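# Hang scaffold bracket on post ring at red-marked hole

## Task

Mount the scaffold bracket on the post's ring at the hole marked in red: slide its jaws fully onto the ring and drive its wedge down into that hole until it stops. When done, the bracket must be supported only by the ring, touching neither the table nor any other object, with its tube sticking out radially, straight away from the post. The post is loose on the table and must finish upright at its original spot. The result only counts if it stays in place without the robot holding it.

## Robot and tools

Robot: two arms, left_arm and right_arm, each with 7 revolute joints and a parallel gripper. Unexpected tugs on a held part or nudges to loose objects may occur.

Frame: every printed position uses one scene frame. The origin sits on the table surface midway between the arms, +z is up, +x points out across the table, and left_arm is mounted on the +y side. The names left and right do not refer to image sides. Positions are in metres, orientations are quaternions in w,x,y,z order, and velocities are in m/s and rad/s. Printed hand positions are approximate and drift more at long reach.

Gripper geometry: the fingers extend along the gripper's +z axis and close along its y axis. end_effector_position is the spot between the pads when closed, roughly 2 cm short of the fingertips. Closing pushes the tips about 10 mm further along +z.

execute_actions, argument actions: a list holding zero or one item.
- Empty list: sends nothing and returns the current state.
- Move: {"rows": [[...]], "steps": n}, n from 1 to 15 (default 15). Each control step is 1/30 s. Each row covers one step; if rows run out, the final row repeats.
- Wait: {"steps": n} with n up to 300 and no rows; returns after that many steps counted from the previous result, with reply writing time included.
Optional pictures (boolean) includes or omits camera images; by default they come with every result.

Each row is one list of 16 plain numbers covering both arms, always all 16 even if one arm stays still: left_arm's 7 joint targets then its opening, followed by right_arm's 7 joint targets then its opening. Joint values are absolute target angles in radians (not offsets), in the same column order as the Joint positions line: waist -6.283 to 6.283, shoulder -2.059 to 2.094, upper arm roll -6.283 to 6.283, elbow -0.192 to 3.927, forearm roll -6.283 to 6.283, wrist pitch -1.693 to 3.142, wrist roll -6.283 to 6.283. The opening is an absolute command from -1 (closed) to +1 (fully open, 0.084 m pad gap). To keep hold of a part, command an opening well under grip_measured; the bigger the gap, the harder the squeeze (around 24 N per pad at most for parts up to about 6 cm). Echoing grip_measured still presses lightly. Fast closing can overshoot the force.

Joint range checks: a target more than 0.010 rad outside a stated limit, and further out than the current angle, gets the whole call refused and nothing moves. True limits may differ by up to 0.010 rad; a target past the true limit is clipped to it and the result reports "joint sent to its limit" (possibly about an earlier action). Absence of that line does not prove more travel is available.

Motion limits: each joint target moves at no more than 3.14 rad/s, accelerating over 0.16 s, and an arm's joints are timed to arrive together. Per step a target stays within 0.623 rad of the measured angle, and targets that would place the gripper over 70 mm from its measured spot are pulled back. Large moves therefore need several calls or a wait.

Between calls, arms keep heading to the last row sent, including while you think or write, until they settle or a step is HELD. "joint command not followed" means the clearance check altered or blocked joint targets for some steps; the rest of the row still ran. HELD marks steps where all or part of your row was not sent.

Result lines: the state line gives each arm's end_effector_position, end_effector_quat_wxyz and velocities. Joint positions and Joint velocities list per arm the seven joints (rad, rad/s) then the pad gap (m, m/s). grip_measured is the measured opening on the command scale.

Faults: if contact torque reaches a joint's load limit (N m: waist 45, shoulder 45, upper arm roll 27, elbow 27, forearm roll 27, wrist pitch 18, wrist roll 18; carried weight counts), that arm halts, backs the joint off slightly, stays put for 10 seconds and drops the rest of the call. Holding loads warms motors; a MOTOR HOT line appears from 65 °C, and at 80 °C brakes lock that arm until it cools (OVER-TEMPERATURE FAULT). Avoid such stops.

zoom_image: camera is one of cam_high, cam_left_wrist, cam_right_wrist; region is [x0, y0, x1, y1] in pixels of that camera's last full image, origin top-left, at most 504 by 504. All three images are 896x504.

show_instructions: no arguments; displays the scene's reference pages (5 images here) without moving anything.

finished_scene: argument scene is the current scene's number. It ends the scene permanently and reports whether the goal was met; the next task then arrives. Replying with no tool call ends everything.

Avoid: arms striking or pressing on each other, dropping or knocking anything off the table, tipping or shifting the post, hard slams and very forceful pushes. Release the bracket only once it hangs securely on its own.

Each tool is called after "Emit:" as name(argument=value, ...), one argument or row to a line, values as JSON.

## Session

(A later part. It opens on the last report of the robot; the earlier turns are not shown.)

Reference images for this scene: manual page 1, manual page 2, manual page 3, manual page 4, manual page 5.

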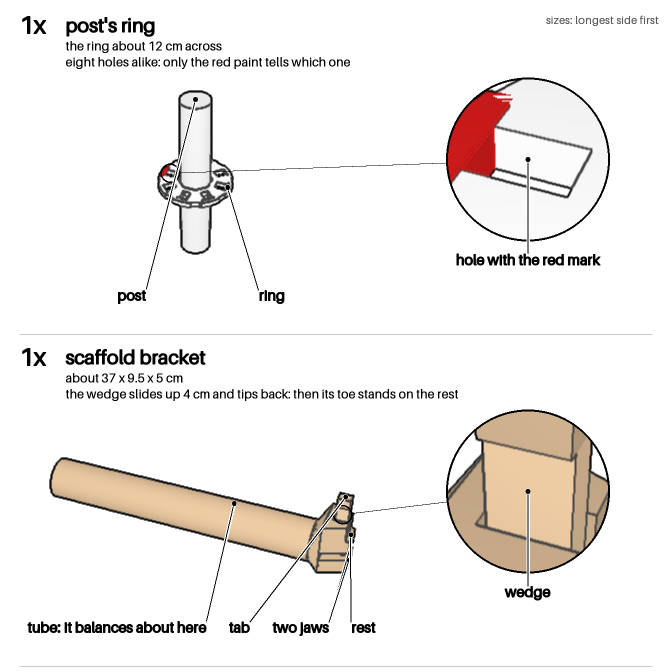

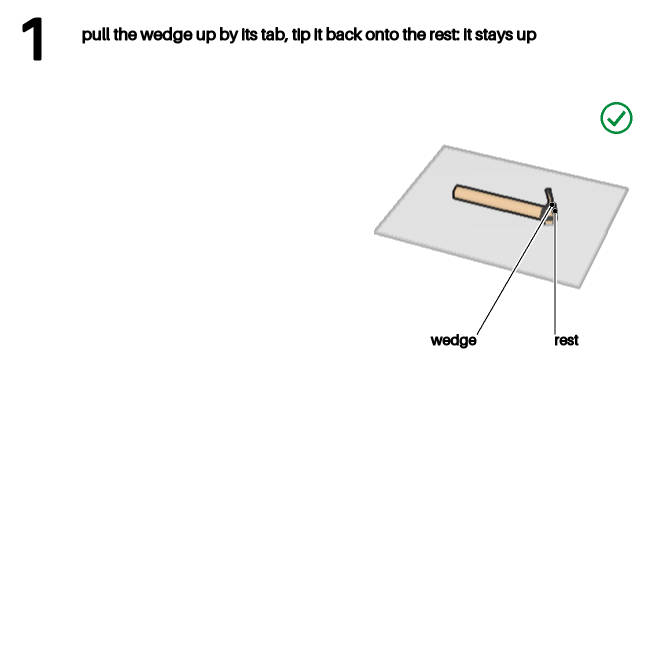

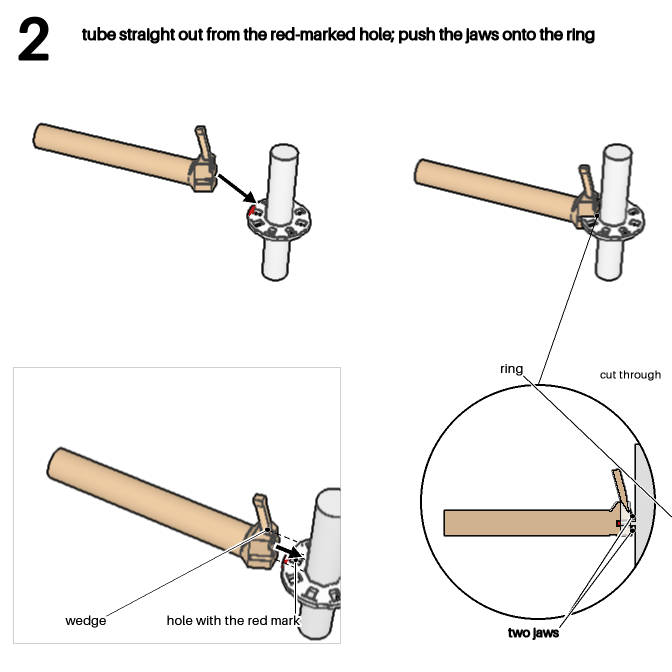

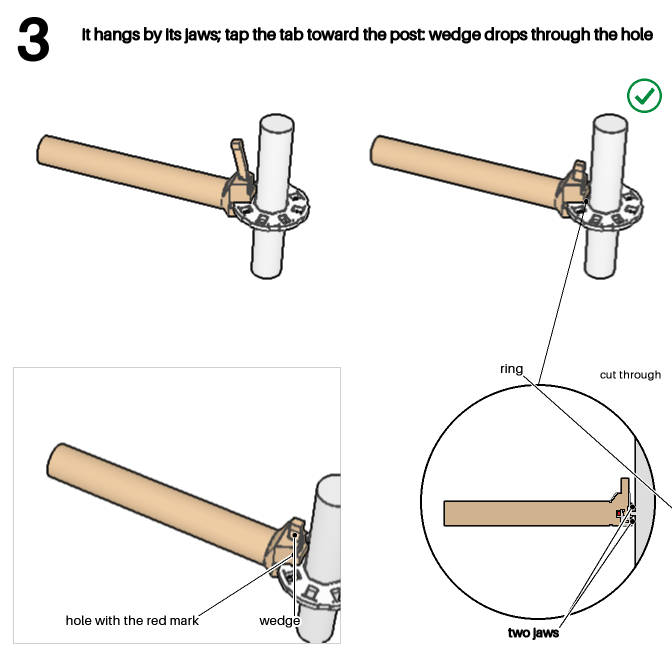

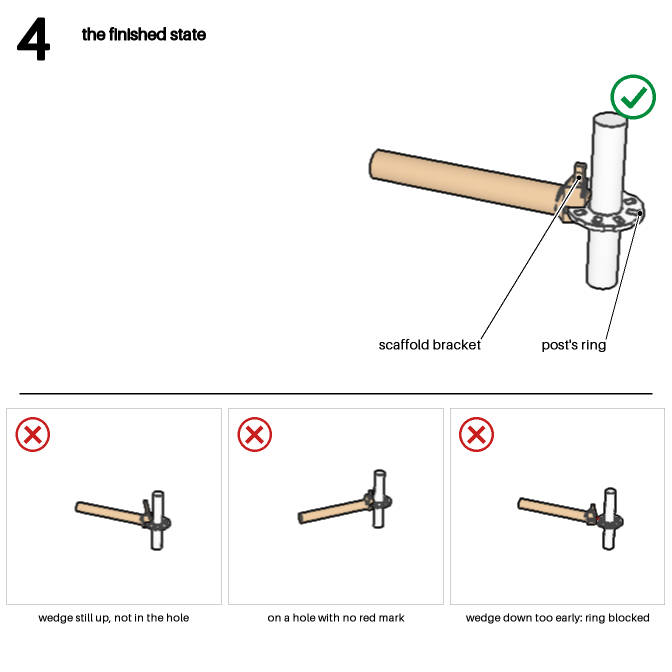

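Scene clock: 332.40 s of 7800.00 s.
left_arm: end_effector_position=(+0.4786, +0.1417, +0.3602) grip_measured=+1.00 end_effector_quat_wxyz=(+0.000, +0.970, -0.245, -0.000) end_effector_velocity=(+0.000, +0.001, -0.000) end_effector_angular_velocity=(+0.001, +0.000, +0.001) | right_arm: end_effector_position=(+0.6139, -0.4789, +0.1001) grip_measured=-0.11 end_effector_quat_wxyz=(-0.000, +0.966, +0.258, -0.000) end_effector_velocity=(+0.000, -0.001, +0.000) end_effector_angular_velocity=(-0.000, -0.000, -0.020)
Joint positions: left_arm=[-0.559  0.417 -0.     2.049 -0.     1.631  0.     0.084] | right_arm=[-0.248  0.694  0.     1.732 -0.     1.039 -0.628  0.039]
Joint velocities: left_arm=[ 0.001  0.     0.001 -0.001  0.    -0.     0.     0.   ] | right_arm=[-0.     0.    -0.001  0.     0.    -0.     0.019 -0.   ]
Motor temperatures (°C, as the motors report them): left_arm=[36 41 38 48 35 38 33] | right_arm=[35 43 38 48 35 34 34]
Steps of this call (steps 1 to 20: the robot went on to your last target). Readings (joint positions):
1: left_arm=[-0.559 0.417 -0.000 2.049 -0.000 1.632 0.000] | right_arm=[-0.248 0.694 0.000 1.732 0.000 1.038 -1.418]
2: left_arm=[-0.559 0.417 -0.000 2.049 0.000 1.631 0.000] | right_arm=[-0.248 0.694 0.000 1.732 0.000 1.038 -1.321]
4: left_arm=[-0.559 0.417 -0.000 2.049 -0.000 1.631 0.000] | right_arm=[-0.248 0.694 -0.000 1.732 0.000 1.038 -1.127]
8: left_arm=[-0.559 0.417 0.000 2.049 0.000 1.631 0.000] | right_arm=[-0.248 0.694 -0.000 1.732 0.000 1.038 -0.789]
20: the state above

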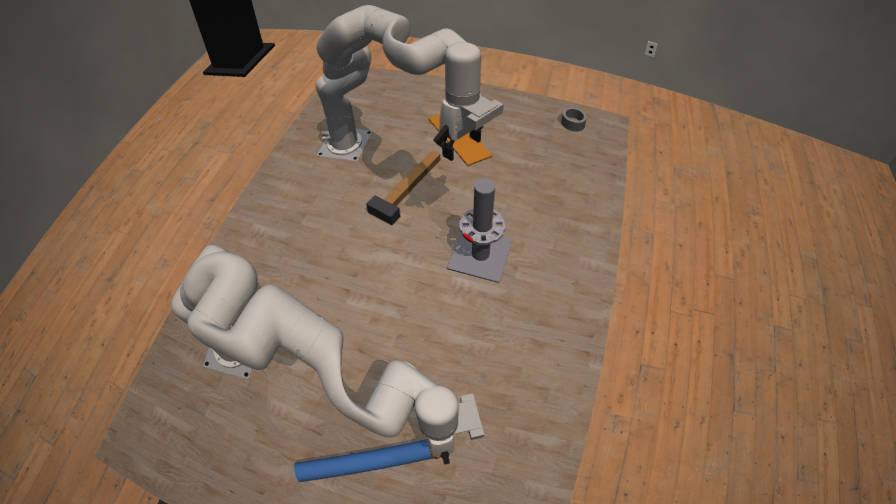

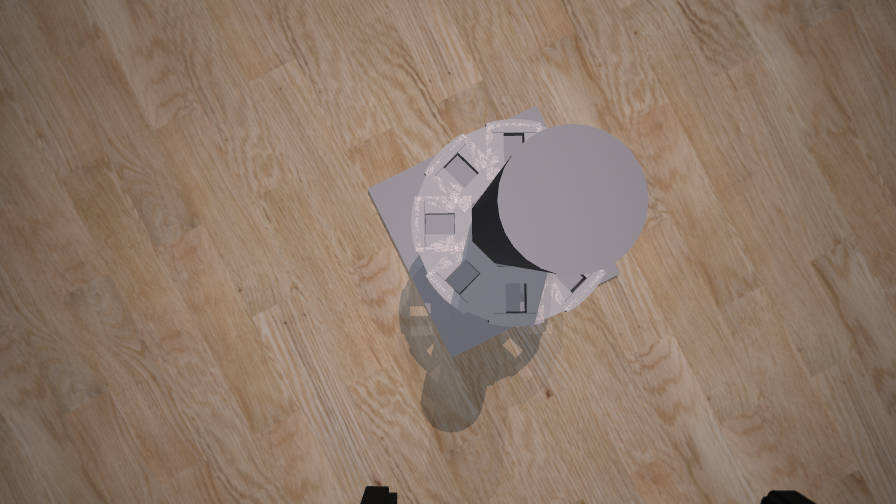

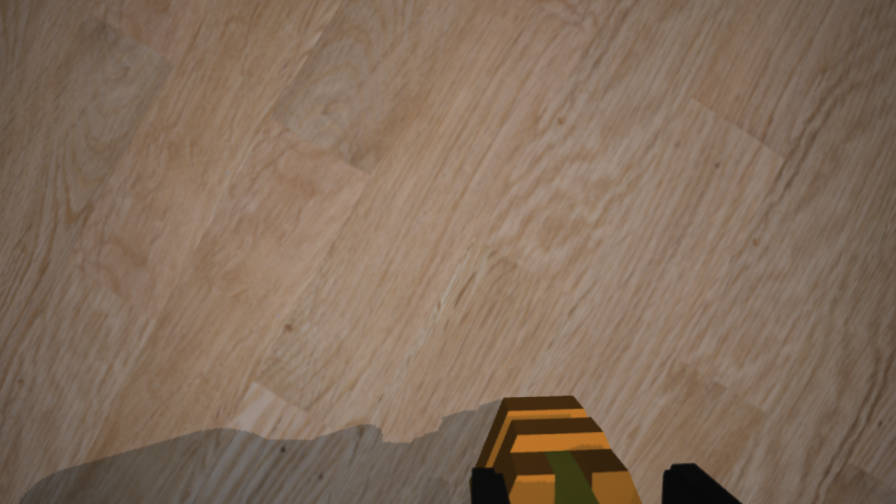

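Emit:
execute_actions(
  actions=[
    {"rows": [[-0.559,0.4174,0,2.0489,0,1.6315,0,1,-0.2500,0.6940,0,1.7325,0,1.0385,-0.628,-0.3],[-0.559,0.4174,0,2.0489,0,1.6315,0,1,-0.2507,0.6950,0,1.7345,0,1.0395,-0.628,-0.45],[-0.559,0.4174,0,2.0489,0,1.6315,0,1,-0.2507,0.6960,0,1.7365,0,1.0405,-0.628,-0.55],[-0.559,0.4174,0,2.0489,0,1.6315,0,1,-0.2507,0.6960,0,1.7365,0,1.0405,-0.628,-0.62],[-0.559,0.4174,0,2.0489,0,1.6315,0,1,-0.2507,0.6960,0,1.7365,0,1.0405,-0.628,-0.67],[-0.559,0.4174,0,2.0489,0,1.6315,0,1,-0.2507,0.6960,0,1.7365,0,1.0405,-0.628,-0.71],[-0.559,0.4174,0,2.0489,0,1.6315,0,1,-0.2507,0.6960,0,1.7365,0,1.0405,-0.628,-0.75],[-0.559,0.4174,0,2.0489,0,1.6315,0,1,-0.2507,0.6960,0,1.7365,0,1.0405,-0.628,-0.80],[-0.559,0.4174,0,2.0489,0,1.6315,0,1,-0.2507,0.6960,0,1.7365,0,1.0405,-0.628,-0.85],[-0.559,0.4174,0,2.0489,0,1.6315,0,1,-0.2507,0.6960,0,1.7365,0,1.0405,-0.628,-0.9]], "steps": 12},
  ],
  pictures=false,
)

Emit:
execute_actions(
  actions=[
    {"rows": [[-0.559,0.4174,0,2.0489,0,1.6315,0,1,-0.2507,0.6918,0,1.7409,0,1.0491,-0.628,-0.9],[-0.559,0.4174,0,2.0489,0,1.6315,0,1,-0.2507,0.6876,0,1.7454,0,1.0578,-0.628,-0.9],[-0.559,0.4174,0,2.0489,0,1.6315,0,1,-0.2507,0.6833,0,1.7500,0,1.0667,-0.628,-0.9],[-0.559,0.4174,0,2.0489,0,1.6315,0,1,-0.2507,0.6791,0,1.7547,0,1.0756,-0.628,-0.9],[-0.559,0.4174,0,2.0489,0,1.6315,0,1,-0.2507,0.6749,0,1.7595,0,1.0846,-0.628,-0.9],[-0.559,0.4174,0,2.0489,0,1.6315,0,1,-0.2507,0.6707,0,1.7643,0,1.0936,-0.628,-0.9],[-0.559,0.4174,0,2.0489,0,1.6315,0,1,-0.2507,0.6665,0,1.7692,0,1.1027,-0.628,-0.9],[-0.559,0.4174,0,2.0489,0,1.6315,0,1,-0.2507,0.6622,0,1.7742,0,1.1120,-0.628,-0.9],[-0.559,0.4174,0,2.0489,0,1.6315,0,1,-0.2507,0.6580,0,1.7793,0,1.1213,-0.628,-0.9],[-0.559,0.4174,0,2.0489,0,1.6315,0,1,-0.2507,0.6538,0,1.7845,0,1.1307,-0.628,-0.9]], "steps": 15},
  ],
  pictures=false,
)

Emit:
execute_actions(
  actions=[
    {"rows": [[-0.559,0.4174,0,2.0489,0,1.6315,0,1,-0.2507,0.6538,0,1.7845,0,1.1307,-0.628,-0.85],[-0.559,0.4174,0,2.0489,0,1.6315,0,1,-0.2522,0.6489,0,1.7760,0,1.1271,-0.6295,-0.82],[-0.559,0.4174,0,2.0489,0,1.6315,0,1,-0.2538,0.6440,0,1.7674,0,1.1234,-0.6311,-0.82],[-0.559,0.4174,0,2.0489,0,1.6315,0,1,-0.2553,0.6391,0,1.7589,0,1.1198,-0.6326,-0.82],[-0.559,0.4174,0,2.0489,0,1.6315,0,1,-0.2568,0.6342,0,1.7504,0,1.1162,-0.6341,-0.82],[-0.559,0.4174,0,2.0489,0,1.6315,0,1,-0.2584,0.6293,0,1.7419,0,1.1126,-0.6357,-0.82],[-0.559,0.4174,0,2.0489,0,1.6315,0,1,-0.2599,0.6243,0,1.7333,0,1.1090,-0.6372,-0.82],[-0.559,0.4174,0,2.0489,0,1.6315,0,1,-0.2615,0.6194,0,1.7248,0,1.1054,-0.6388,-0.82],[-0.559,0.4174,0,2.0489,0,1.6315,0,1,-0.2630,0.6145,0,1.7163,0,1.1018,-0.6403,-0.82],[-0.559,0.4174,0,2.0489,0,1.6315,0,1,-0.2645,0.6096,0,1.7078,0,1.0982,-0.6418,-0.82],[-0.559,0.4174,0,2.0489,0,1.6315,0,1,-0.2661,0.6047,0,1.6992,0,1.0945,-0.6434,-0.82],[-0.559,0.4174,0,2.0489,0,1.6315,0,1,-0.2676,0.5998,0,1.6907,0,1.0909,-0.6449,-0.82]], "steps": 15},
  ],
)

Scene clock: 364.93 s of 7800.00 s.
left_arm: end_effector_position=(+0.4786, +0.1417, +0.3602) grip_measured=+1.00 end_effector_quat_wxyz=(+0.000, +0.970, -0.245, -0.000) end_effector_velocity=(-0.000, +0.000, -0.000) end_effector_angular_velocity=(+0.000, +0.001, -0.001) | right_arm: end_effector_position=(+0.6142, -0.4798, +0.1003) grip_measured=-0.74 end_effector_quat_wxyz=(-0.000, +0.966, +0.257, -0.000) end_effector_velocity=(+0.001, -0.001, +0.000) end_effector_angular_velocity=(+0.001, -0.002, -0.005)
Joint positions: left_arm=[-0.559  0.417 -0.     2.049 -0.     1.631 -0.     0.084] | right_arm=[-0.25   0.696  0.001  1.736  0.     1.041 -0.628  0.012]
Joint velocities: left_arm=[ 0.     0.    -0.    -0.001 -0.     0.     0.001 -0.   ] | right_arm=[-0.001  0.001 -0.001  0.002  0.002 -0.001  0.002  0.   ]
Motor temperatures (°C, as the motors report them): left_arm=[36 41 38 48 35 38 33] | right_arm=[35 43 38 48 35 34 34]
Steps of this call (steps 1 to 30: the robot went on to your last target; steps 31 to 90: nothing new was sent; then 29.13 s passed at rest; steps 91 to 102: all 12 steps of this action). Readings (joint positions):
91: left_arm=[-0.559 0.417 -0.000 2.049 -0.000 1.632 -0.000] | right_arm=[-0.248 0.694 0.000 1.733 -0.000 1.038 -0.626]
92: left_arm=[-0.559 0.417 -0.000 2.049 0.000 1.632 -0.000] | right_arm=[-0.249 0.694 0.000 1.733 0.000 1.039 -0.627]
94: left_arm=[-0.559 0.417 0.000 2.049 -0.000 1.631 -0.000] | right_arm=[-0.250 0.695 0.000 1.734 0.000 1.039 -0.627]
98: left_arm=[-0.559 0.417 0.000 2.049 -0.000 1.631 -0.000] | right_arm=[-0.250 0.696 0.001 1.736 0.000 1.041 -0.628]
102: the state above

Scene clock: 365.43 s of 7800.00 s.
left_arm: end_effector_position=(+0.4786, +0.1417, +0.3602) grip_measured=+1.00 end_effector_quat_wxyz=(+0.000, +0.970, -0.245, -0.000) end_effector_velocity=(+0.000, -0.000, +0.000) end_effector_angular_velocity=(-0.000, -0.001, -0.000) | right_arm: end_effector_position=(+0.6149, -0.4807, +0.1397) grip_measured=-0.74 end_effector_quat_wxyz=(+0.001, +0.966, +0.257, +0.001) end_effector_velocity=(-0.007, -0.002, +0.011) end_effector_angular_velocity=(+0.001, +0.024, -0.004)
Joint positions: left_arm=[-0.559  0.417  0.     2.049 -0.     1.631  0.     0.084] | right_arm=[-0.251  0.654 -0.     1.783 -0.     1.126 -0.628  0.012]
Joint velocities: left_arm=[-0.    -0.     0.     0.001 -0.    -0.     0.    -0.   ] | right_arm=[-0.002 -0.012 -0.001  0.017 -0.     0.053  0.001 -0.   ]
Motor temperatures (°C, as the motors report them): left_arm=[36 41 38 48 35 38 33] | right_arm=[35 43 38 48 35 34 34]
Steps of this call (steps 1 to 15: all 15 steps of this action). Readings (joint positions):
1: left_arm=[-0.559 0.417 0.000 2.049 -0.000 1.631 -0.000] | right_arm=[-0.250 0.696 0.001 1.736 0.000 1.041 -0.628]
2: left_arm=[-0.559 0.417 -0.000 2.049 0.000 1.631 0.000] | right_arm=[-0.250 0.695 0.001 1.737 0.000 1.043 -0.628]
4: left_arm=[-0.559 0.417 0.000 2.049 0.000 1.631 0.000] | right_arm=[-0.250 0.693 0.001 1.741 0.000 1.052 -0.628]
8: left_arm=[-0.559 0.417 0.000 2.049 0.000 1.631 -0.000] | right_arm=[-0.251 0.676 0.000 1.758 0.000 1.083 -0.628]
15: the state above

Scene clock: 365.93 s of 7800.00 s.
left_arm: end_effector_position=(+0.4786, +0.1417, +0.3602) grip_measured=+1.00 end_effector_quat_wxyz=(+0.000, +0.970, -0.245, -0.000) end_effector_velocity=(+0.000, +0.000, -0.001) end_effector_angular_velocity=(+0.001, +0.001, +0.001) | right_arm: end_effector_position=(+0.6002, -0.4896, +0.1386) grip_measured=-0.74 end_effector_quat_wxyz=(+0.000, +0.967, +0.256, -0.000) end_effector_velocity=(-0.018, -0.011, +0.002) end_effector_angular_velocity=(-0.002, -0.004, -0.002)
Joint positions: left_arm=[-0.559  0.417 -0.     2.049  0.     1.631 -0.     0.084] | right_arm=[-0.267  0.605 -0.001  1.7   -0.     1.095 -0.643  0.012]
Joint velocities: left_arm=[ 0.001  0.     0.    -0.001 -0.     0.    -0.    -0.   ] | right_arm=[-0.02  -0.069 -0.001 -0.107 -0.001 -0.042 -0.018 -0.   ]
Motor temperatures (°C, as the motors report them): left_arm=[36 41 38 48 35 38 33] | right_arm=[35 43 38 48 35 34 34]
Steps of this call (steps 1 to 15: all 15 steps of this action). Readings (joint positions):
1: left_arm=[-0.559 0.417 -0.000 2.049 0.000 1.632 -0.000] | right_arm=[-0.251 0.654 -0.000 1.783 -0.000 1.128 -0.628]
2: left_arm=[-0.559 0.417 -0.000 2.049 0.000 1.631 -0.000] | right_arm=[-0.251 0.654 -0.000 1.783 0.000 1.128 -0.628]
4: left_arm=[-0.559 0.417 -0.000 2.049 -0.000 1.631 -0.000] | right_arm=[-0.252 0.652 0.000 1.778 0.000 1.127 -0.629]
8: left_arm=[-0.559 0.417 0.000 2.049 0.000 1.631 -0.000] | right_arm=[-0.256 0.636 0.001 1.752 0.000 1.115 -0.634]
15: the state above

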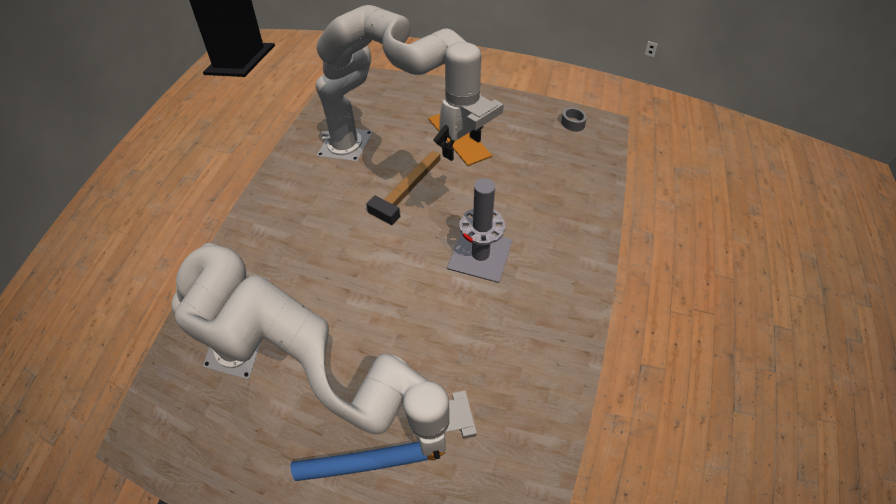

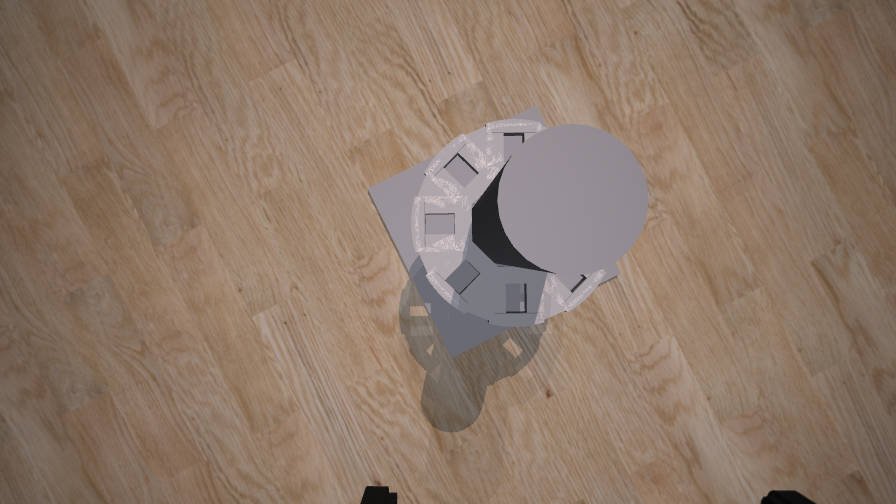

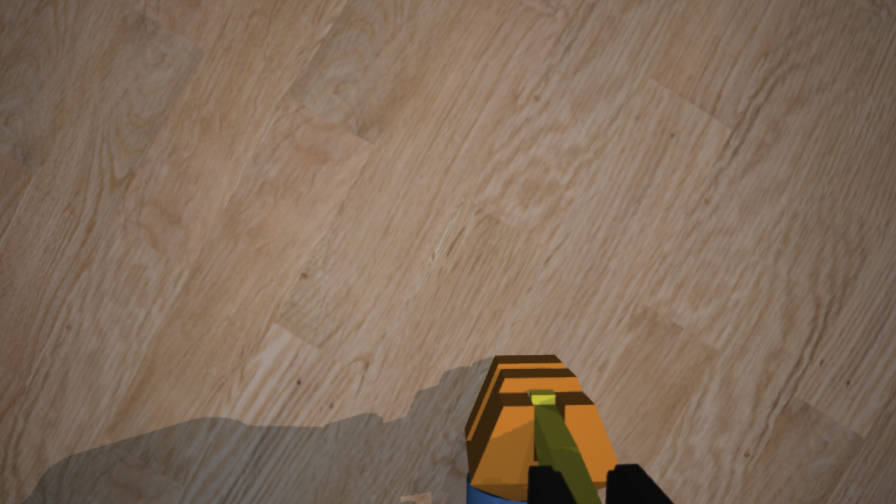

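Emit:
execute_actions(
  actions=[
    {"rows": [[-0.559,0.4174,0,2.0489,0,1.6315,0,1,-0.2676,0.5998,0,1.6907,0,1.0909,-0.6449,-0.78],[-0.559,0.4174,0,2.0489,0,1.6315,0,1,-0.2686,0.5968,0,1.6855,0,1.0887,-0.6459,-0.77],[-0.559,0.4174,0,2.0489,0,1.6315,0,1,-0.2695,0.5938,0,1.6803,0,1.0865,-0.6468,-0.77],[-0.559,0.4174,0,2.0489,0,1.6315,0,1,-0.2704,0.5908,0,1.6751,0,1.0843,-0.6477,-0.77],[-0.559,0.4174,0,2.0489,0,1.6315,0,1,-0.2714,0.5878,0,1.6699,0,1.0821,-0.6487,-0.77],[-0.559,0.4174,0,2.0489,0,1.6315,0,1,-0.2723,0.5848,0,1.6647,0,1.0799,-0.6496,-0.77],[-0.559,0.4174,0,2.0489,0,1.6315,0,1,-0.2732,0.5818,0,1.6595,0,1.0777,-0.6505,-0.77],[-0.559,0.4174,0,2.0489,0,1.6315,0,1,-0.2742,0.5788,0,1.6543,0,1.0755,-0.6515,-0.77],[-0.559,0.4174,0,2.0489,0,1.6315,0,1,-0.2751,0.5758,0,1.6491,0,1.0733,-0.6524,-0.77],[-0.559,0.4174,0,2.0489,0,1.6315,0,1,-0.2761,0.5728,0,1.6439,0,1.0711,-0.6534,-0.77],[-0.559,0.4174,0,2.0489,0,1.6315,0,1,-0.2770,0.5698,0,1.6387,0,1.0689,-0.6543,-0.77]], "steps": 15},
  ],
)

Scene clock: 387.53 s of 7800.00 s.
left_arm: end_effector_position=(+0.4786, +0.1417, +0.3602) grip_measured=+1.00 end_effector_quat_wxyz=(+0.000, +0.970, -0.245, -0.000) end_effector_velocity=(+0.000, +0.000, -0.000) end_effector_angular_velocity=(+0.000, +0.001, +0.001) | right_arm: end_effector_position=(+0.5898, -0.4932, +0.1368) grip_measured=-0.74 end_effector_quat_wxyz=(-0.001, +0.966, +0.257, -0.001) end_effector_velocity=(-0.008, -0.005, -0.002) end_effector_angular_velocity=(-0.001, +0.000, -0.002)
Joint positions: left_arm=[-0.559  0.417  0.     2.049  0.     1.632 -0.     0.084] | right_arm=[-0.276  0.572  0.     1.642  0.     1.071 -0.654  0.012]
Joint velocities: left_arm=[ 0.001 -0.     0.    -0.001  0.     0.     0.    -0.   ] | right_arm=[-0.008 -0.022 -0.001 -0.042 -0.    -0.02  -0.007  0.   ]
Motor temperatures (°C, as the motors report them): left_arm=[36 41 38 48 35 38 33] | right_arm=[35 43 38 48 35 34 34]
Steps of this call (steps 1 to 15: the robot went on to your last target; steps 16 to 90: nothing new was sent; then 18.10 s passed at rest; steps 91 to 105: all 15 steps of this action). Readings (joint positions):
91: left_arm=[-0.559 0.417 -0.000 2.049 0.000 1.632 0.000] | right_arm=[-0.268 0.600 -0.000 1.691 -0.000 1.091 -0.645]
92: left_arm=[-0.559 0.417 -0.000 2.049 0.000 1.631 -0.000] | right_arm=[-0.268 0.600 0.000 1.691 -0.000 1.091 -0.645]
94: left_arm=[-0.559 0.417 0.000 2.049 -0.000 1.631 -0.000] | right_arm=[-0.268 0.598 0.000 1.687 0.000 1.089 -0.646]
98: left_arm=[-0.559 0.417 -0.000 2.049 0.000 1.632 -0.000] | right_arm=[-0.271 0.588 0.000 1.670 0.000 1.082 -0.649]
105: the state above

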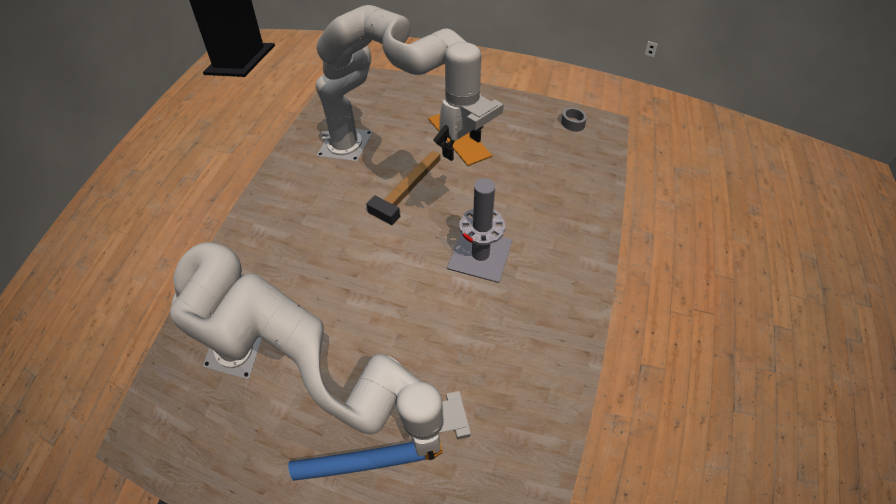

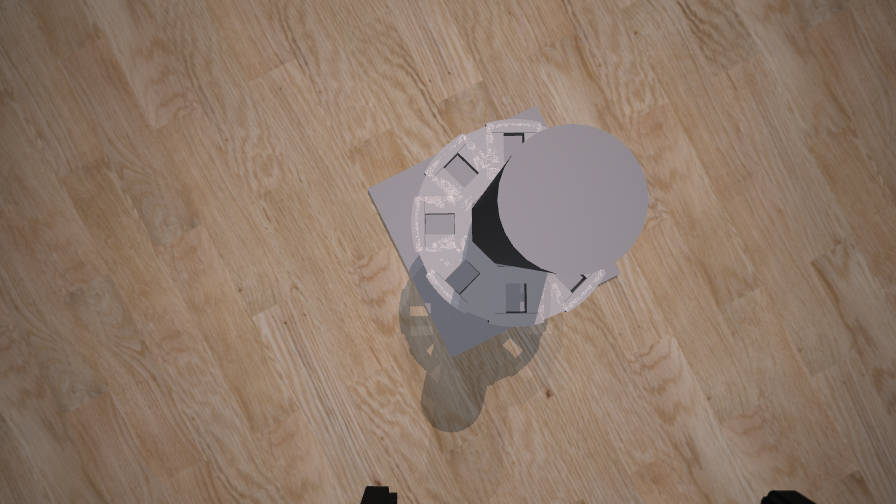

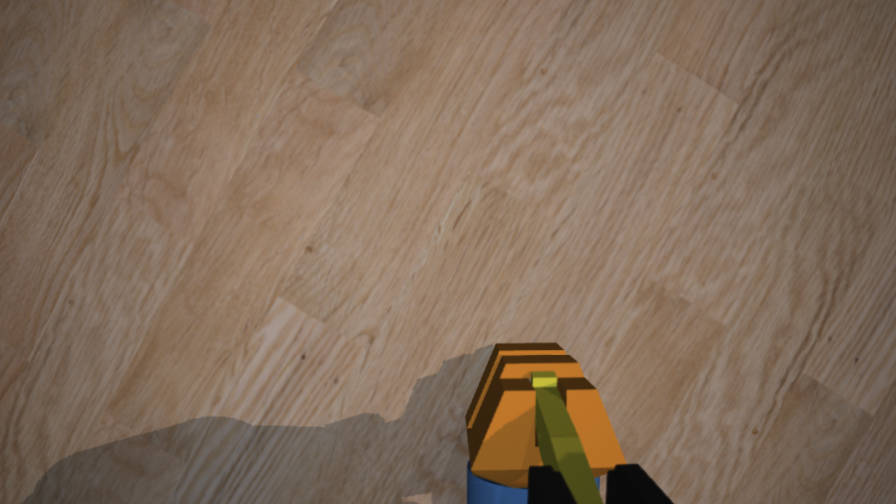

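Emit:
execute_actions(
  actions=[
    {"rows": [[-0.559,0.4174,0,2.0489,0,1.6315,0,1,-0.2780,0.5668,0,1.6335,0,1.0667,-0.6553,-0.75],[-0.559,0.4174,0,2.0489,0,1.6315,0,1,-0.2789,0.5638,0,1.6283,0,1.0645,-0.6562,-0.74],[-0.559,0.4174,0,2.0489,0,1.6315,0,1,-0.2798,0.5608,0,1.6231,0,1.0623,-0.6571,-0.73],[-0.559,0.4174,0,2.0489,0,1.6315,0,1,-0.2798,0.5608,0,1.6231,0,1.0623,-0.6571,-0.72],[-0.559,0.4174,0,2.0489,0,1.6315,0,1,-0.2798,0.5608,0,1.6231,0,1.0623,-0.6571,-0.71],[-0.559,0.4174,0,2.0489,0,1.6315,0,1,-0.2798,0.5608,0,1.6231,0,1.0623,-0.6571,-0.70],[-0.559,0.4174,0,2.0489,0,1.6315,0,1,-0.2798,0.5608,0,1.6231,0,1.0623,-0.6571,-0.68],[-0.559,0.4174,0,2.0489,0,1.6315,0,1,-0.2798,0.5608,0,1.6231,0,1.0623,-0.6571,-0.65],[-0.559,0.4174,0,2.0489,0,1.6315,0,1,-0.2798,0.5608,0,1.6231,0,1.0623,-0.6571,-0.6],[-0.559,0.4174,0,2.0489,0,1.6315,0,1,-0.2798,0.5608,0,1.6231,0,1.0623,-0.6571,-0.4],[-0.559,0.4174,0,2.0489,0,1.6315,0,1,-0.2798,0.5608,0,1.6231,0,1.0623,-0.6571,-0.1],[-0.559,0.4174,0,2.0489,0,1.6315,0,1,-0.2798,0.5608,0,1.6231,0,1.0623,-0.6571,0.3],[-0.559,0.4174,0,2.0489,0,1.6315,0,1,-0.2798,0.5608,0,1.6231,0,1.0623,-0.6571,0.8]], "steps": 15},
  ],
)

Scene clock: 401.63 s of 7800.00 s.
left_arm: end_effector_position=(+0.4786, +0.1417, +0.3602) grip_measured=+1.00 end_effector_quat_wxyz=(+0.000, +0.970, -0.245, -0.000) end_effector_velocity=(-0.000, +0.000, -0.001) end_effector_angular_velocity=(+0.001, +0.001, +0.001) | right_arm: end_effector_position=(+0.5867, -0.4953, +0.1368) grip_measured=+0.23 end_effector_quat_wxyz=(-0.000, +0.966, +0.257, +0.000) end_effector_velocity=(-0.001, +0.001, -0.002) end_effector_angular_velocity=(+0.000, +0.003, +0.002)
Joint positions: left_arm=[-0.559  0.417 -0.     2.049 -0.     1.632 -0.     0.084] | right_arm=[-0.28   0.561  0.     1.623 -0.     1.063 -0.657  0.054]
Joint velocities: left_arm=[ 0.     0.    -0.    -0.002  0.001  0.    -0.     0.   ] | right_arm=[ 0.001  0.002  0.001 -0.003 -0.001 -0.002 -0.001  0.194]
Motor temperatures (°C, as the motors report them): left_arm=[36 41 38 48 35 38 33] | right_arm=[35 43 38 48 35 34 34]
Steps of this call (steps 1 to 15: the robot went on to your last target; steps 16 to 90: nothing new was sent; then 10.60 s passed at rest; steps 91 to 105: all 15 steps of this action). Readings (joint positions):
91: left_arm=[-0.559 0.417 0.000 2.049 0.000 1.632 -0.000] | right_arm=[-0.277 0.570 -0.000 1.639 -0.000 1.069 -0.654]
92: left_arm=[-0.559 0.417 -0.000 2.049 -0.000 1.632 -0.000] | right_arm=[-0.277 0.569 0.000 1.638 -0.000 1.068 -0.655]
94: left_arm=[-0.559 0.417 -0.000 2.049 -0.000 1.632 0.000] | right_arm=[-0.278 0.566 0.000 1.632 0.000 1.065 -0.656]
98: left_arm=[-0.559 0.417 0.000 2.049 0.000 1.631 0.000] | right_arm=[-0.280 0.561 -0.001 1.625 -0.000 1.063 -0.657]
105: the state above

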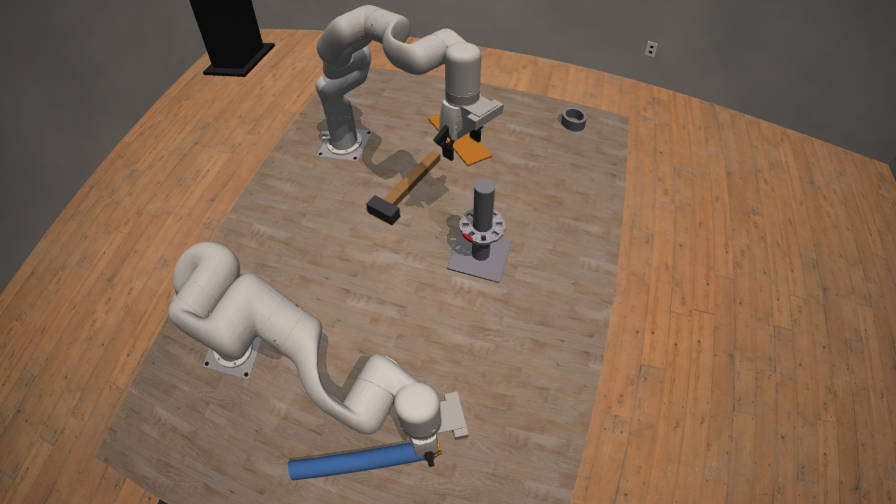

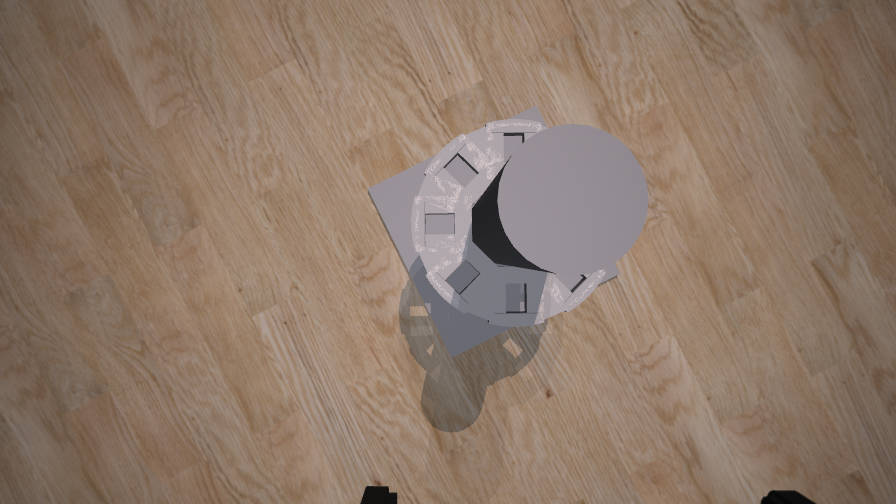

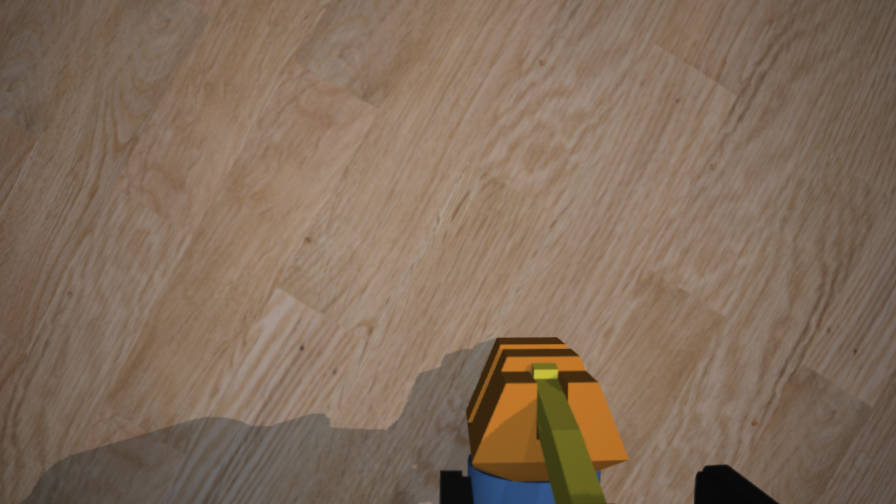

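Emit:
execute_actions(
  actions=[
    {"rows": [[-0.60,-0.2121,0,0.5389,0,0.751,1.5,-1,-0.2907,0.5368,0,1.5868,0,1.0499,-0.6681,0.8],[-0.60,-0.2121,0,0.5389,0,0.751,1.5,-1,-0.3016,0.5129,0,1.5504,0,1.0376,-0.6791,0.8],[-0.60,-0.2121,0,0.5389,0,0.751,1.5,-1,-0.3126,0.4889,0,1.5141,0,1.0252,-0.6901,0.8],[-0.60,-0.2121,0,0.5389,0,0.751,1.5,-1,-0.3235,0.4650,0,1.4778,0,1.0128,-0.7011,0.8],[-0.60,-0.2121,0,0.5389,0,0.751,1.5,-1,-0.3344,0.4410,0,1.4415,0,1.0005,-0.7121,0.8],[-0.60,-0.2121,0,0.5389,0,0.751,1.5,-1,-0.3453,0.4170,0,1.4051,0,0.9881,-0.7230,0.8],[-0.60,-0.2121,0,0.5389,0,0.751,1.5,-1,-0.3562,0.3931,0,1.3688,0,0.9757,-0.7340,0.8],[-0.60,-0.2121,0,0.5389,0,0.751,1.5,-1,-0.3672,0.3691,0,1.3325,0,0.9633,-0.7450,0.8],[-0.60,-0.2121,0,0.5389,0,0.751,1.5,-1,-0.3781,0.3452,0,1.2961,0,0.9510,-0.7560,0.8],[-0.60,-0.2121,0,0.5389,0,0.751,1.5,-1,-0.3890,0.3212,0,1.2598,0,0.9386,-0.7670,0.8]], "steps": 15},
  ],
  pictures=false,
)

Emit:
execute_actions(
  actions=[
    {"steps": 20},
  ],
)

Scene clock: 453.77 s of 7800.00 s.
left_arm: end_effector_position=(+0.4474, +0.1364, +0.3887) grip_measured=-1.00 end_effector_quat_wxyz=(-0.034, +0.760, -0.598, +0.250) end_effector_velocity=(-0.058, +0.042, -0.383) end_effector_angular_velocity=(+0.515, -0.090, -0.868) | right_arm: end_effector_position=(+0.5082, -0.5435, +0.1381) grip_measured=+0.80 end_effector_quat_wxyz=(+0.001, +0.967, +0.255, -0.000) end_effector_velocity=(-0.059, -0.015, -0.006) end_effector_angular_velocity=(+0.004, -0.006, +0.026)
Joint positions: left_arm=[-0.593 -0.127 -0.001  1.241 -0.     0.857  0.803  0.   ] | right_arm=[-0.384  0.334 -0.003  1.282 -0.     0.947 -0.76   0.077]
Joint velocities: left_arm=[-0.004 -0.151  0.016 -1.149 -0.    -0.816  1.008  0.   ] | right_arm=[-0.07  -0.161  0.016 -0.254 -0.    -0.098 -0.081  0.   ]
Motor temperatures (°C, as the motors report them): left_arm=[36 41 38 48 35 38 33] | right_arm=[35 43 38 48 35 34 34]
Steps of this call (steps 1 to 15: the robot went on to your last target; steps 16 to 90: nothing new was sent; then 48.63 s passed at rest; steps 91 to 105: all 15 steps of this action). Readings (joint positions):
91: left_arm=[-0.559 0.417 0.000 2.049 -0.000 1.631 0.000] | right_arm=[-0.280 0.561 0.000 1.623 0.000 1.062 -0.657]
92: left_arm=[-0.559 0.414 0.000 2.044 0.000 1.626 0.005] | right_arm=[-0.281 0.558 0.000 1.619 0.000 1.060 -0.659]
94: left_arm=[-0.562 0.374 0.001 1.995 0.000 1.581 0.051] | right_arm=[-0.289 0.538 0.002 1.587 0.000 1.049 -0.668]
98: left_arm=[-0.576 0.156 -0.000 1.768 0.000 1.348 0.283] | right_arm=[-0.326 0.460 -0.001 1.471 -0.000 1.010 -0.703]
105: the state above

Scene clock: 454.43 s of 7800.00 s.
left_arm: end_effector_position=(+0.3096, +0.2151, +0.1502) grip_measured=-1.00 end_effector_quat_wxyz=(+0.016, -0.569, +0.821, -0.035) end_effector_velocity=(-0.283, +0.163, -0.303) end_effector_angular_velocity=(+0.392, +0.527, -0.884) | right_arm: end_effector_position=(+0.5033, -0.5433, +0.1371) grip_measured=+0.80 end_effector_quat_wxyz=(-0.000, +0.966, +0.257, -0.000) end_effector_velocity=(-0.000, -0.000, -0.000) end_effector_angular_velocity=(-0.000, +0.001, +0.000)
Joint positions: left_arm=[-0.599 -0.198  0.     0.646 -0.     0.766  1.394  0.   ] | right_arm=[-0.389  0.321  0.     1.26   0.     0.939 -0.767  0.077]
Joint velocities: left_arm=[-0.009 -0.115 -0.001 -0.896  0.    -0.127  0.877  0.   ] | right_arm=[ 0.    -0.    -0.    -0.001 -0.    -0.    -0.001  0.   ]
Motor temperatures (°C, as the motors report them): left_arm=[36 41 38 48 35 38 33] | right_arm=[35 43 38 48 35 34 34]
Steps of this call (steps 1 to 20: the robot went on to your last target). Readings (joint positions):
1: left_arm=[-0.593 -0.130 -0.000 1.210 -0.000 0.839 0.831] | right_arm=[-0.386 0.330 -0.002 1.275 -0.000 0.944 -0.762]
2: left_arm=[-0.594 -0.132 -0.000 1.189 -0.000 0.835 0.855] | right_arm=[-0.387 0.328 -0.001 1.270 -0.000 0.942 -0.764]
4: left_arm=[-0.594 -0.140 0.000 1.138 -0.000 0.836 0.912] | right_arm=[-0.387 0.325 0.001 1.265 0.000 0.940 -0.765]
8: left_arm=[-0.595 -0.152 0.000 1.011 -0.000 0.818 1.035] | right_arm=[-0.388 0.323 0.001 1.261 0.000 0.939 -0.767]
20: the state above

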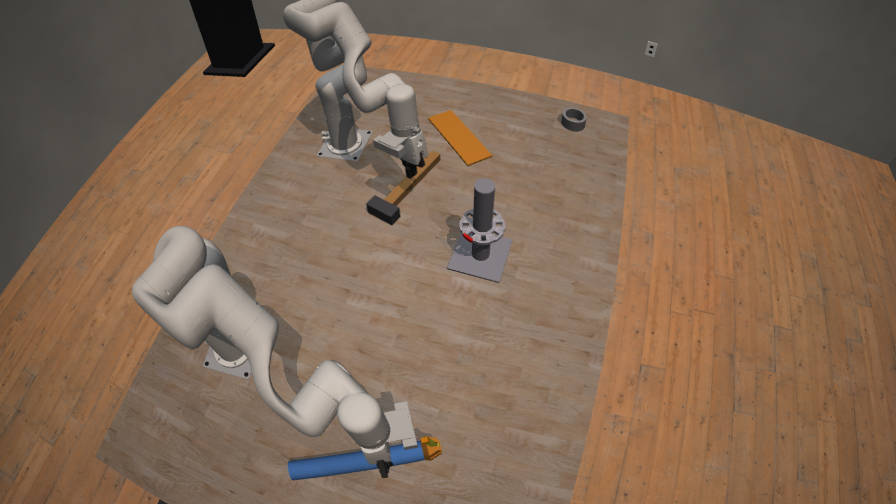

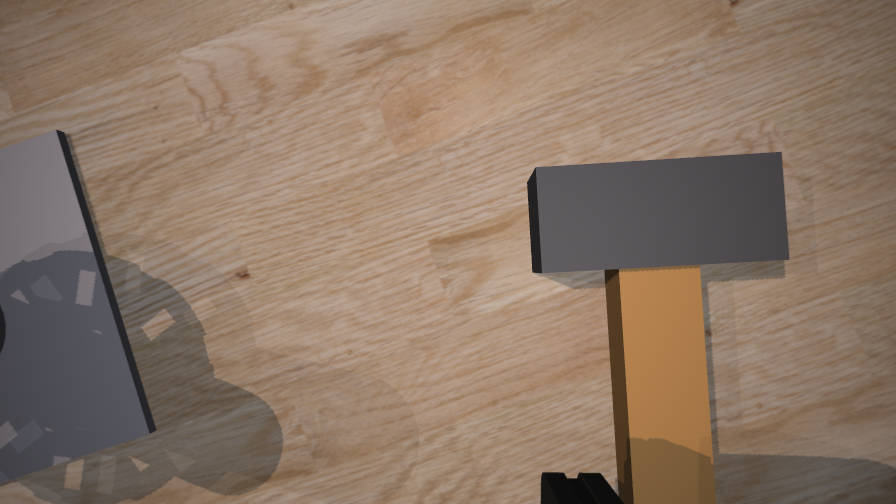

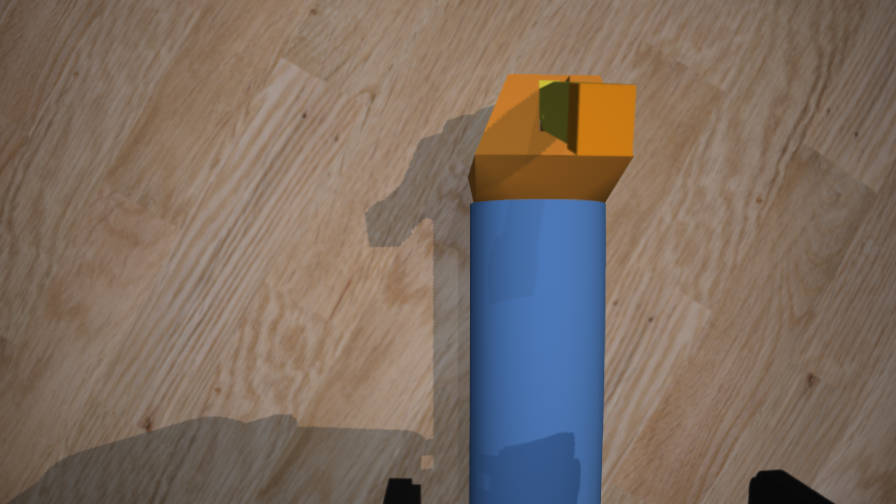

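Emit:
execute_actions(
  actions=[
    {"rows": [[-0.619,-0.2121,0,0.5389,0,-0.82,3.1416,-1,-0.3900,0.3381,0,1.2517,0,0.9136,-0.765,0.8],[-0.619,-0.2121,0,0.5389,0,-0.82,3.1416,-1,-0.3908,0.3550,0,1.2435,0,0.8886,-0.763,0.8],[-0.619,-0.2121,0,0.5389,0,-0.82,3.1416,-1,-0.3916,0.3718,0,1.2354,0,0.8635,-0.761,0.8],[-0.619,-0.2121,0,0.5389,0,-0.82,3.1416,-1,-0.3916,0.3887,0,1.2272,0,0.8385,-0.761,0.8],[-0.619,-0.2121,0,0.5389,0,-0.82,3.1416,-1,-0.3916,0.4056,0,1.2191,0,0.8135,-0.761,0.8],[-0.619,-0.2121,0,0.5389,0,-0.82,3.1416,-1,-0.3916,0.4220,0,1.2155,0,0.7935,-0.761,0.8],[-0.619,-0.2121,0,0.5389,0,-0.82,3.1416,-1,-0.3916,0.4384,0,1.2119,0,0.7735,-0.761,0.8],[-0.619,-0.2121,0,0.5389,0,-0.82,3.1416,-1,-0.3916,0.4548,0,1.2083,0,0.7535,-0.761,0.8],[-0.619,-0.2121,0,0.5389,0,-0.82,3.1416,-1,-0.3916,0.4711,0,1.2046,0,0.7335,-0.761,0.8],[-0.619,-0.2121,0,0.5389,0,-0.82,3.1416,-1,-0.3916,0.4875,0,1.2010,0,0.7135,-0.761,0.8],[-0.619,-0.2121,0,0.5389,0,-0.82,3.1416,-1,-0.3916,0.5039,0,1.1974,0,0.6935,-0.761,0.8]], "steps": 15},
  ],
  pictures=false,
)

Emit:
execute_actions(
  actions=[
    {"rows": [[-0.619,-0.2121,0,0.5389,0,-0.82,3.1416,-1,-0.3916,0.5039,0,1.1974,0,0.6935,-0.761,0.8],[-0.619,-0.2121,0,0.5389,0,-0.82,3.1416,-1,-0.3916,0.5039,0,1.1974,0,0.6935,-0.761,0.8],[-0.619,-0.2121,0,0.5389,0,-0.82,3.1416,-1,-0.3916,0.5039,0,1.1974,0,0.6935,-0.761,0.7],[-0.619,-0.2121,0,0.5389,0,-0.82,3.1416,-1,-0.3916,0.5039,0,1.1974,0,0.6935,-0.761,0.55],[-0.619,-0.2121,0,0.5389,0,-0.82,3.1416,-1,-0.3916,0.5039,0,1.1974,0,0.6935,-0.761,0.42],[-0.619,-0.2121,0,0.5389,0,-0.82,3.1416,-1,-0.3916,0.5039,0,1.1974,0,0.6935,-0.761,0.32],[-0.619,-0.2121,0,0.5389,0,-0.82,3.1416,-1,-0.3916,0.5039,0,1.1974,0,0.6935,-0.761,0.25],[-0.619,-0.2121,0,0.5389,0,-0.82,3.1416,-1,-0.3916,0.5039,0,1.1974,0,0.6935,-0.761,0.20],[-0.619,-0.2121,0,0.5389,0,-0.82,3.1416,-1,-0.3916,0.5039,0,1.1974,0,0.6935,-0.761,0.15],[-0.619,-0.2121,0,0.5389,0,-0.82,3.1416,-1,-0.3916,0.5039,0,1.1974,0,0.6935,-0.761,0.10],[-0.619,-0.2121,0,0.5389,0,-0.82,3.1416,-1,-0.3916,0.5039,0,1.1974,0,0.6935,-0.761,0.0],[-0.619,-0.2121,0,0.5389,0,-0.82,3.1416,-1,-0.3916,0.5039,0,1.1974,0,0.6935,-0.761,-0.3],[-0.619,-0.2121,0,0.5389,0,-0.82,3.1416,-1,-0.3916,0.5039,0,1.1974,0,0.6935,-0.761,-0.7],[-0.619,-0.2121,0,0.5389,0,-0.82,3.1416,-1,-0.3916,0.5039,0,1.1974,0,0.6935,-0.761,-1]], "steps": 15},
  ],
)

Scene clock: 493.30 s of 7800.00 s.
left_arm: end_effector_position=(+0.3904, +0.1585, +0.2161) grip_measured=-1.00 end_effector_quat_wxyz=(+0.236, -0.200, +0.924, -0.226) end_effector_velocity=(+0.215, -0.142, +0.366) end_effector_angular_velocity=(+0.005, -2.001, -1.357) | right_arm: end_effector_position=(+0.5026, -0.5445, +0.0370) grip_measured=+0.80 end_effector_quat_wxyz=(-0.002, +0.967, +0.253, -0.003) end_effector_velocity=(-0.007, +0.003, -0.086) end_effector_angular_velocity=(+0.002, +0.007, +0.002)
Joint positions: left_arm=[-0.614 -0.212 -0.     0.539  0.     0.087  2.164  0.   ] | right_arm=[-0.392  0.494  0.     1.198 -0.     0.711 -0.761  0.077]
Joint velocities: left_arm=[-0.017 -0.001  0.    -0.    -0.    -1.703  1.703  0.   ] | right_arm=[ 0.002  0.157  0.    -0.045 -0.    -0.195  0.001  0.   ]
Motor temperatures (°C, as the motors report them): left_arm=[36 40 38 48 35 38 33] | right_arm=[35 42 38 48 35 34 34]
Steps of this call (steps 1 to 30: the robot went on to your last target; steps 31 to 90: nothing new was sent; then 35.37 s passed at rest; steps 91 to 105: all 15 steps of this action). Readings (joint positions):
91: left_arm=[-0.600 -0.212 0.000 0.539 -0.000 0.751 1.500] | right_arm=[-0.389 0.321 0.000 1.260 -0.000 0.938 -0.767]
92: left_arm=[-0.600 -0.212 0.000 0.539 -0.000 0.746 1.505] | right_arm=[-0.389 0.323 0.000 1.259 0.000 0.934 -0.767]
94: left_arm=[-0.601 -0.212 0.000 0.537 -0.000 0.701 1.551] | right_arm=[-0.390 0.337 0.000 1.254 0.000 0.909 -0.765]
98: left_arm=[-0.607 -0.212 -0.000 0.539 0.000 0.486 1.765] | right_arm=[-0.391 0.397 -0.000 1.225 -0.000 0.830 -0.762]
105: the state above

Scene clock: 493.80 s of 7800.00 s.
left_arm: end_effector_position=(+0.4250, +0.1344, +0.4213) grip_measured=-1.00 end_effector_quat_wxyz=(+0.640, +0.165, +0.718, -0.218) end_effector_velocity=(-0.048, +0.028, +0.275) end_effector_angular_velocity=(+0.457, -1.521, -0.106) | right_arm: end_effector_position=(+0.5048, -0.5447, +0.0337) grip_measured=+0.13 end_effector_quat_wxyz=(+0.000, +0.967, +0.253, +0.000) end_effector_velocity=(-0.000, -0.000, -0.000) end_effector_angular_velocity=(-0.000, -0.000, +0.001)
Joint positions: left_arm=[-0.619 -0.213  0.     0.539 -0.    -0.732  3.04   0.   ] | right_arm=[-0.391  0.502  0.001  1.198 -0.     0.694 -0.761  0.05 ]
Joint velocities: left_arm=[-0.004 -0.006  0.     0.008 -0.    -1.038  1.194  0.   ] | right_arm=[-0.     0.    -0.    -0.     0.    -0.001 -0.001 -0.   ]
Motor temperatures (°C, as the motors report them): left_arm=[36 40 38 48 35 38 33] | right_arm=[35 42 38 48 35 34 34]
Steps of this call (steps 1 to 15: all 15 steps of this action). Readings (joint positions):
1: left_arm=[-0.614 -0.212 -0.000 0.539 0.000 0.030 2.221] | right_arm=[-0.392 0.498 0.000 1.197 -0.000 0.706 -0.761]
2: left_arm=[-0.615 -0.212 -0.000 0.539 0.000 -0.027 2.278] | right_arm=[-0.392 0.500 0.000 1.197 -0.000 0.702 -0.761]
4: left_arm=[-0.616 -0.212 -0.000 0.539 0.000 -0.141 2.392] | right_arm=[-0.392 0.501 -0.000 1.199 0.000 0.697 -0.761]
8: left_arm=[-0.617 -0.212 -0.000 0.539 0.000 -0.369 2.622] | right_arm=[-0.392 0.502 -0.000 1.198 0.000 0.694 -0.761]
15: the state above

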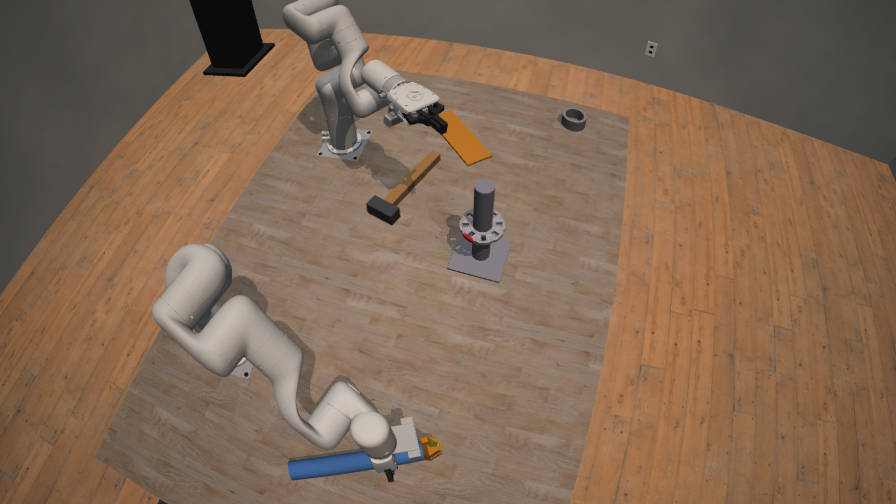

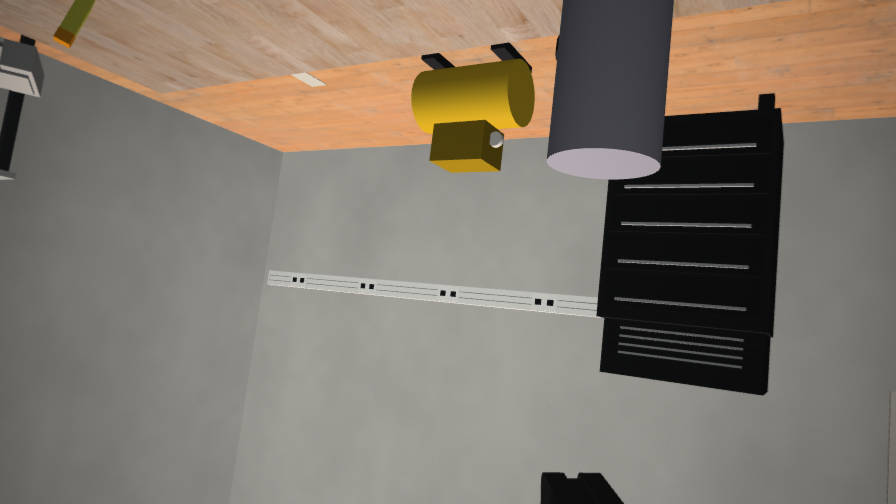

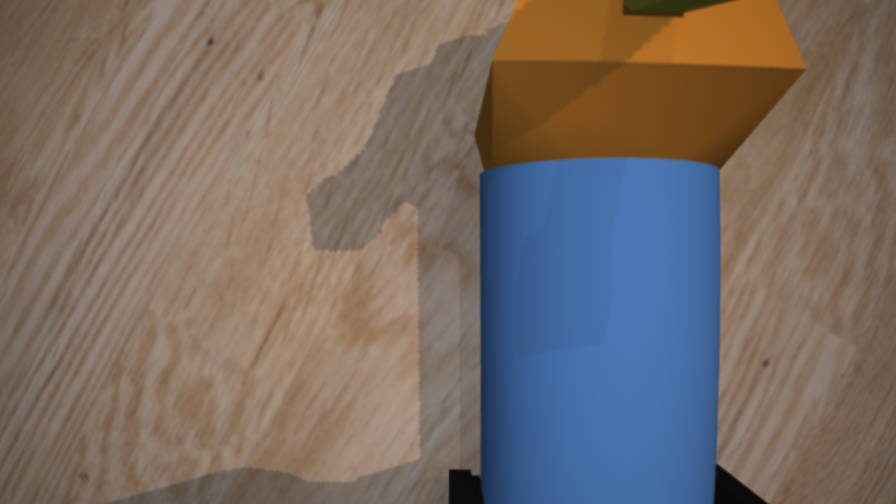

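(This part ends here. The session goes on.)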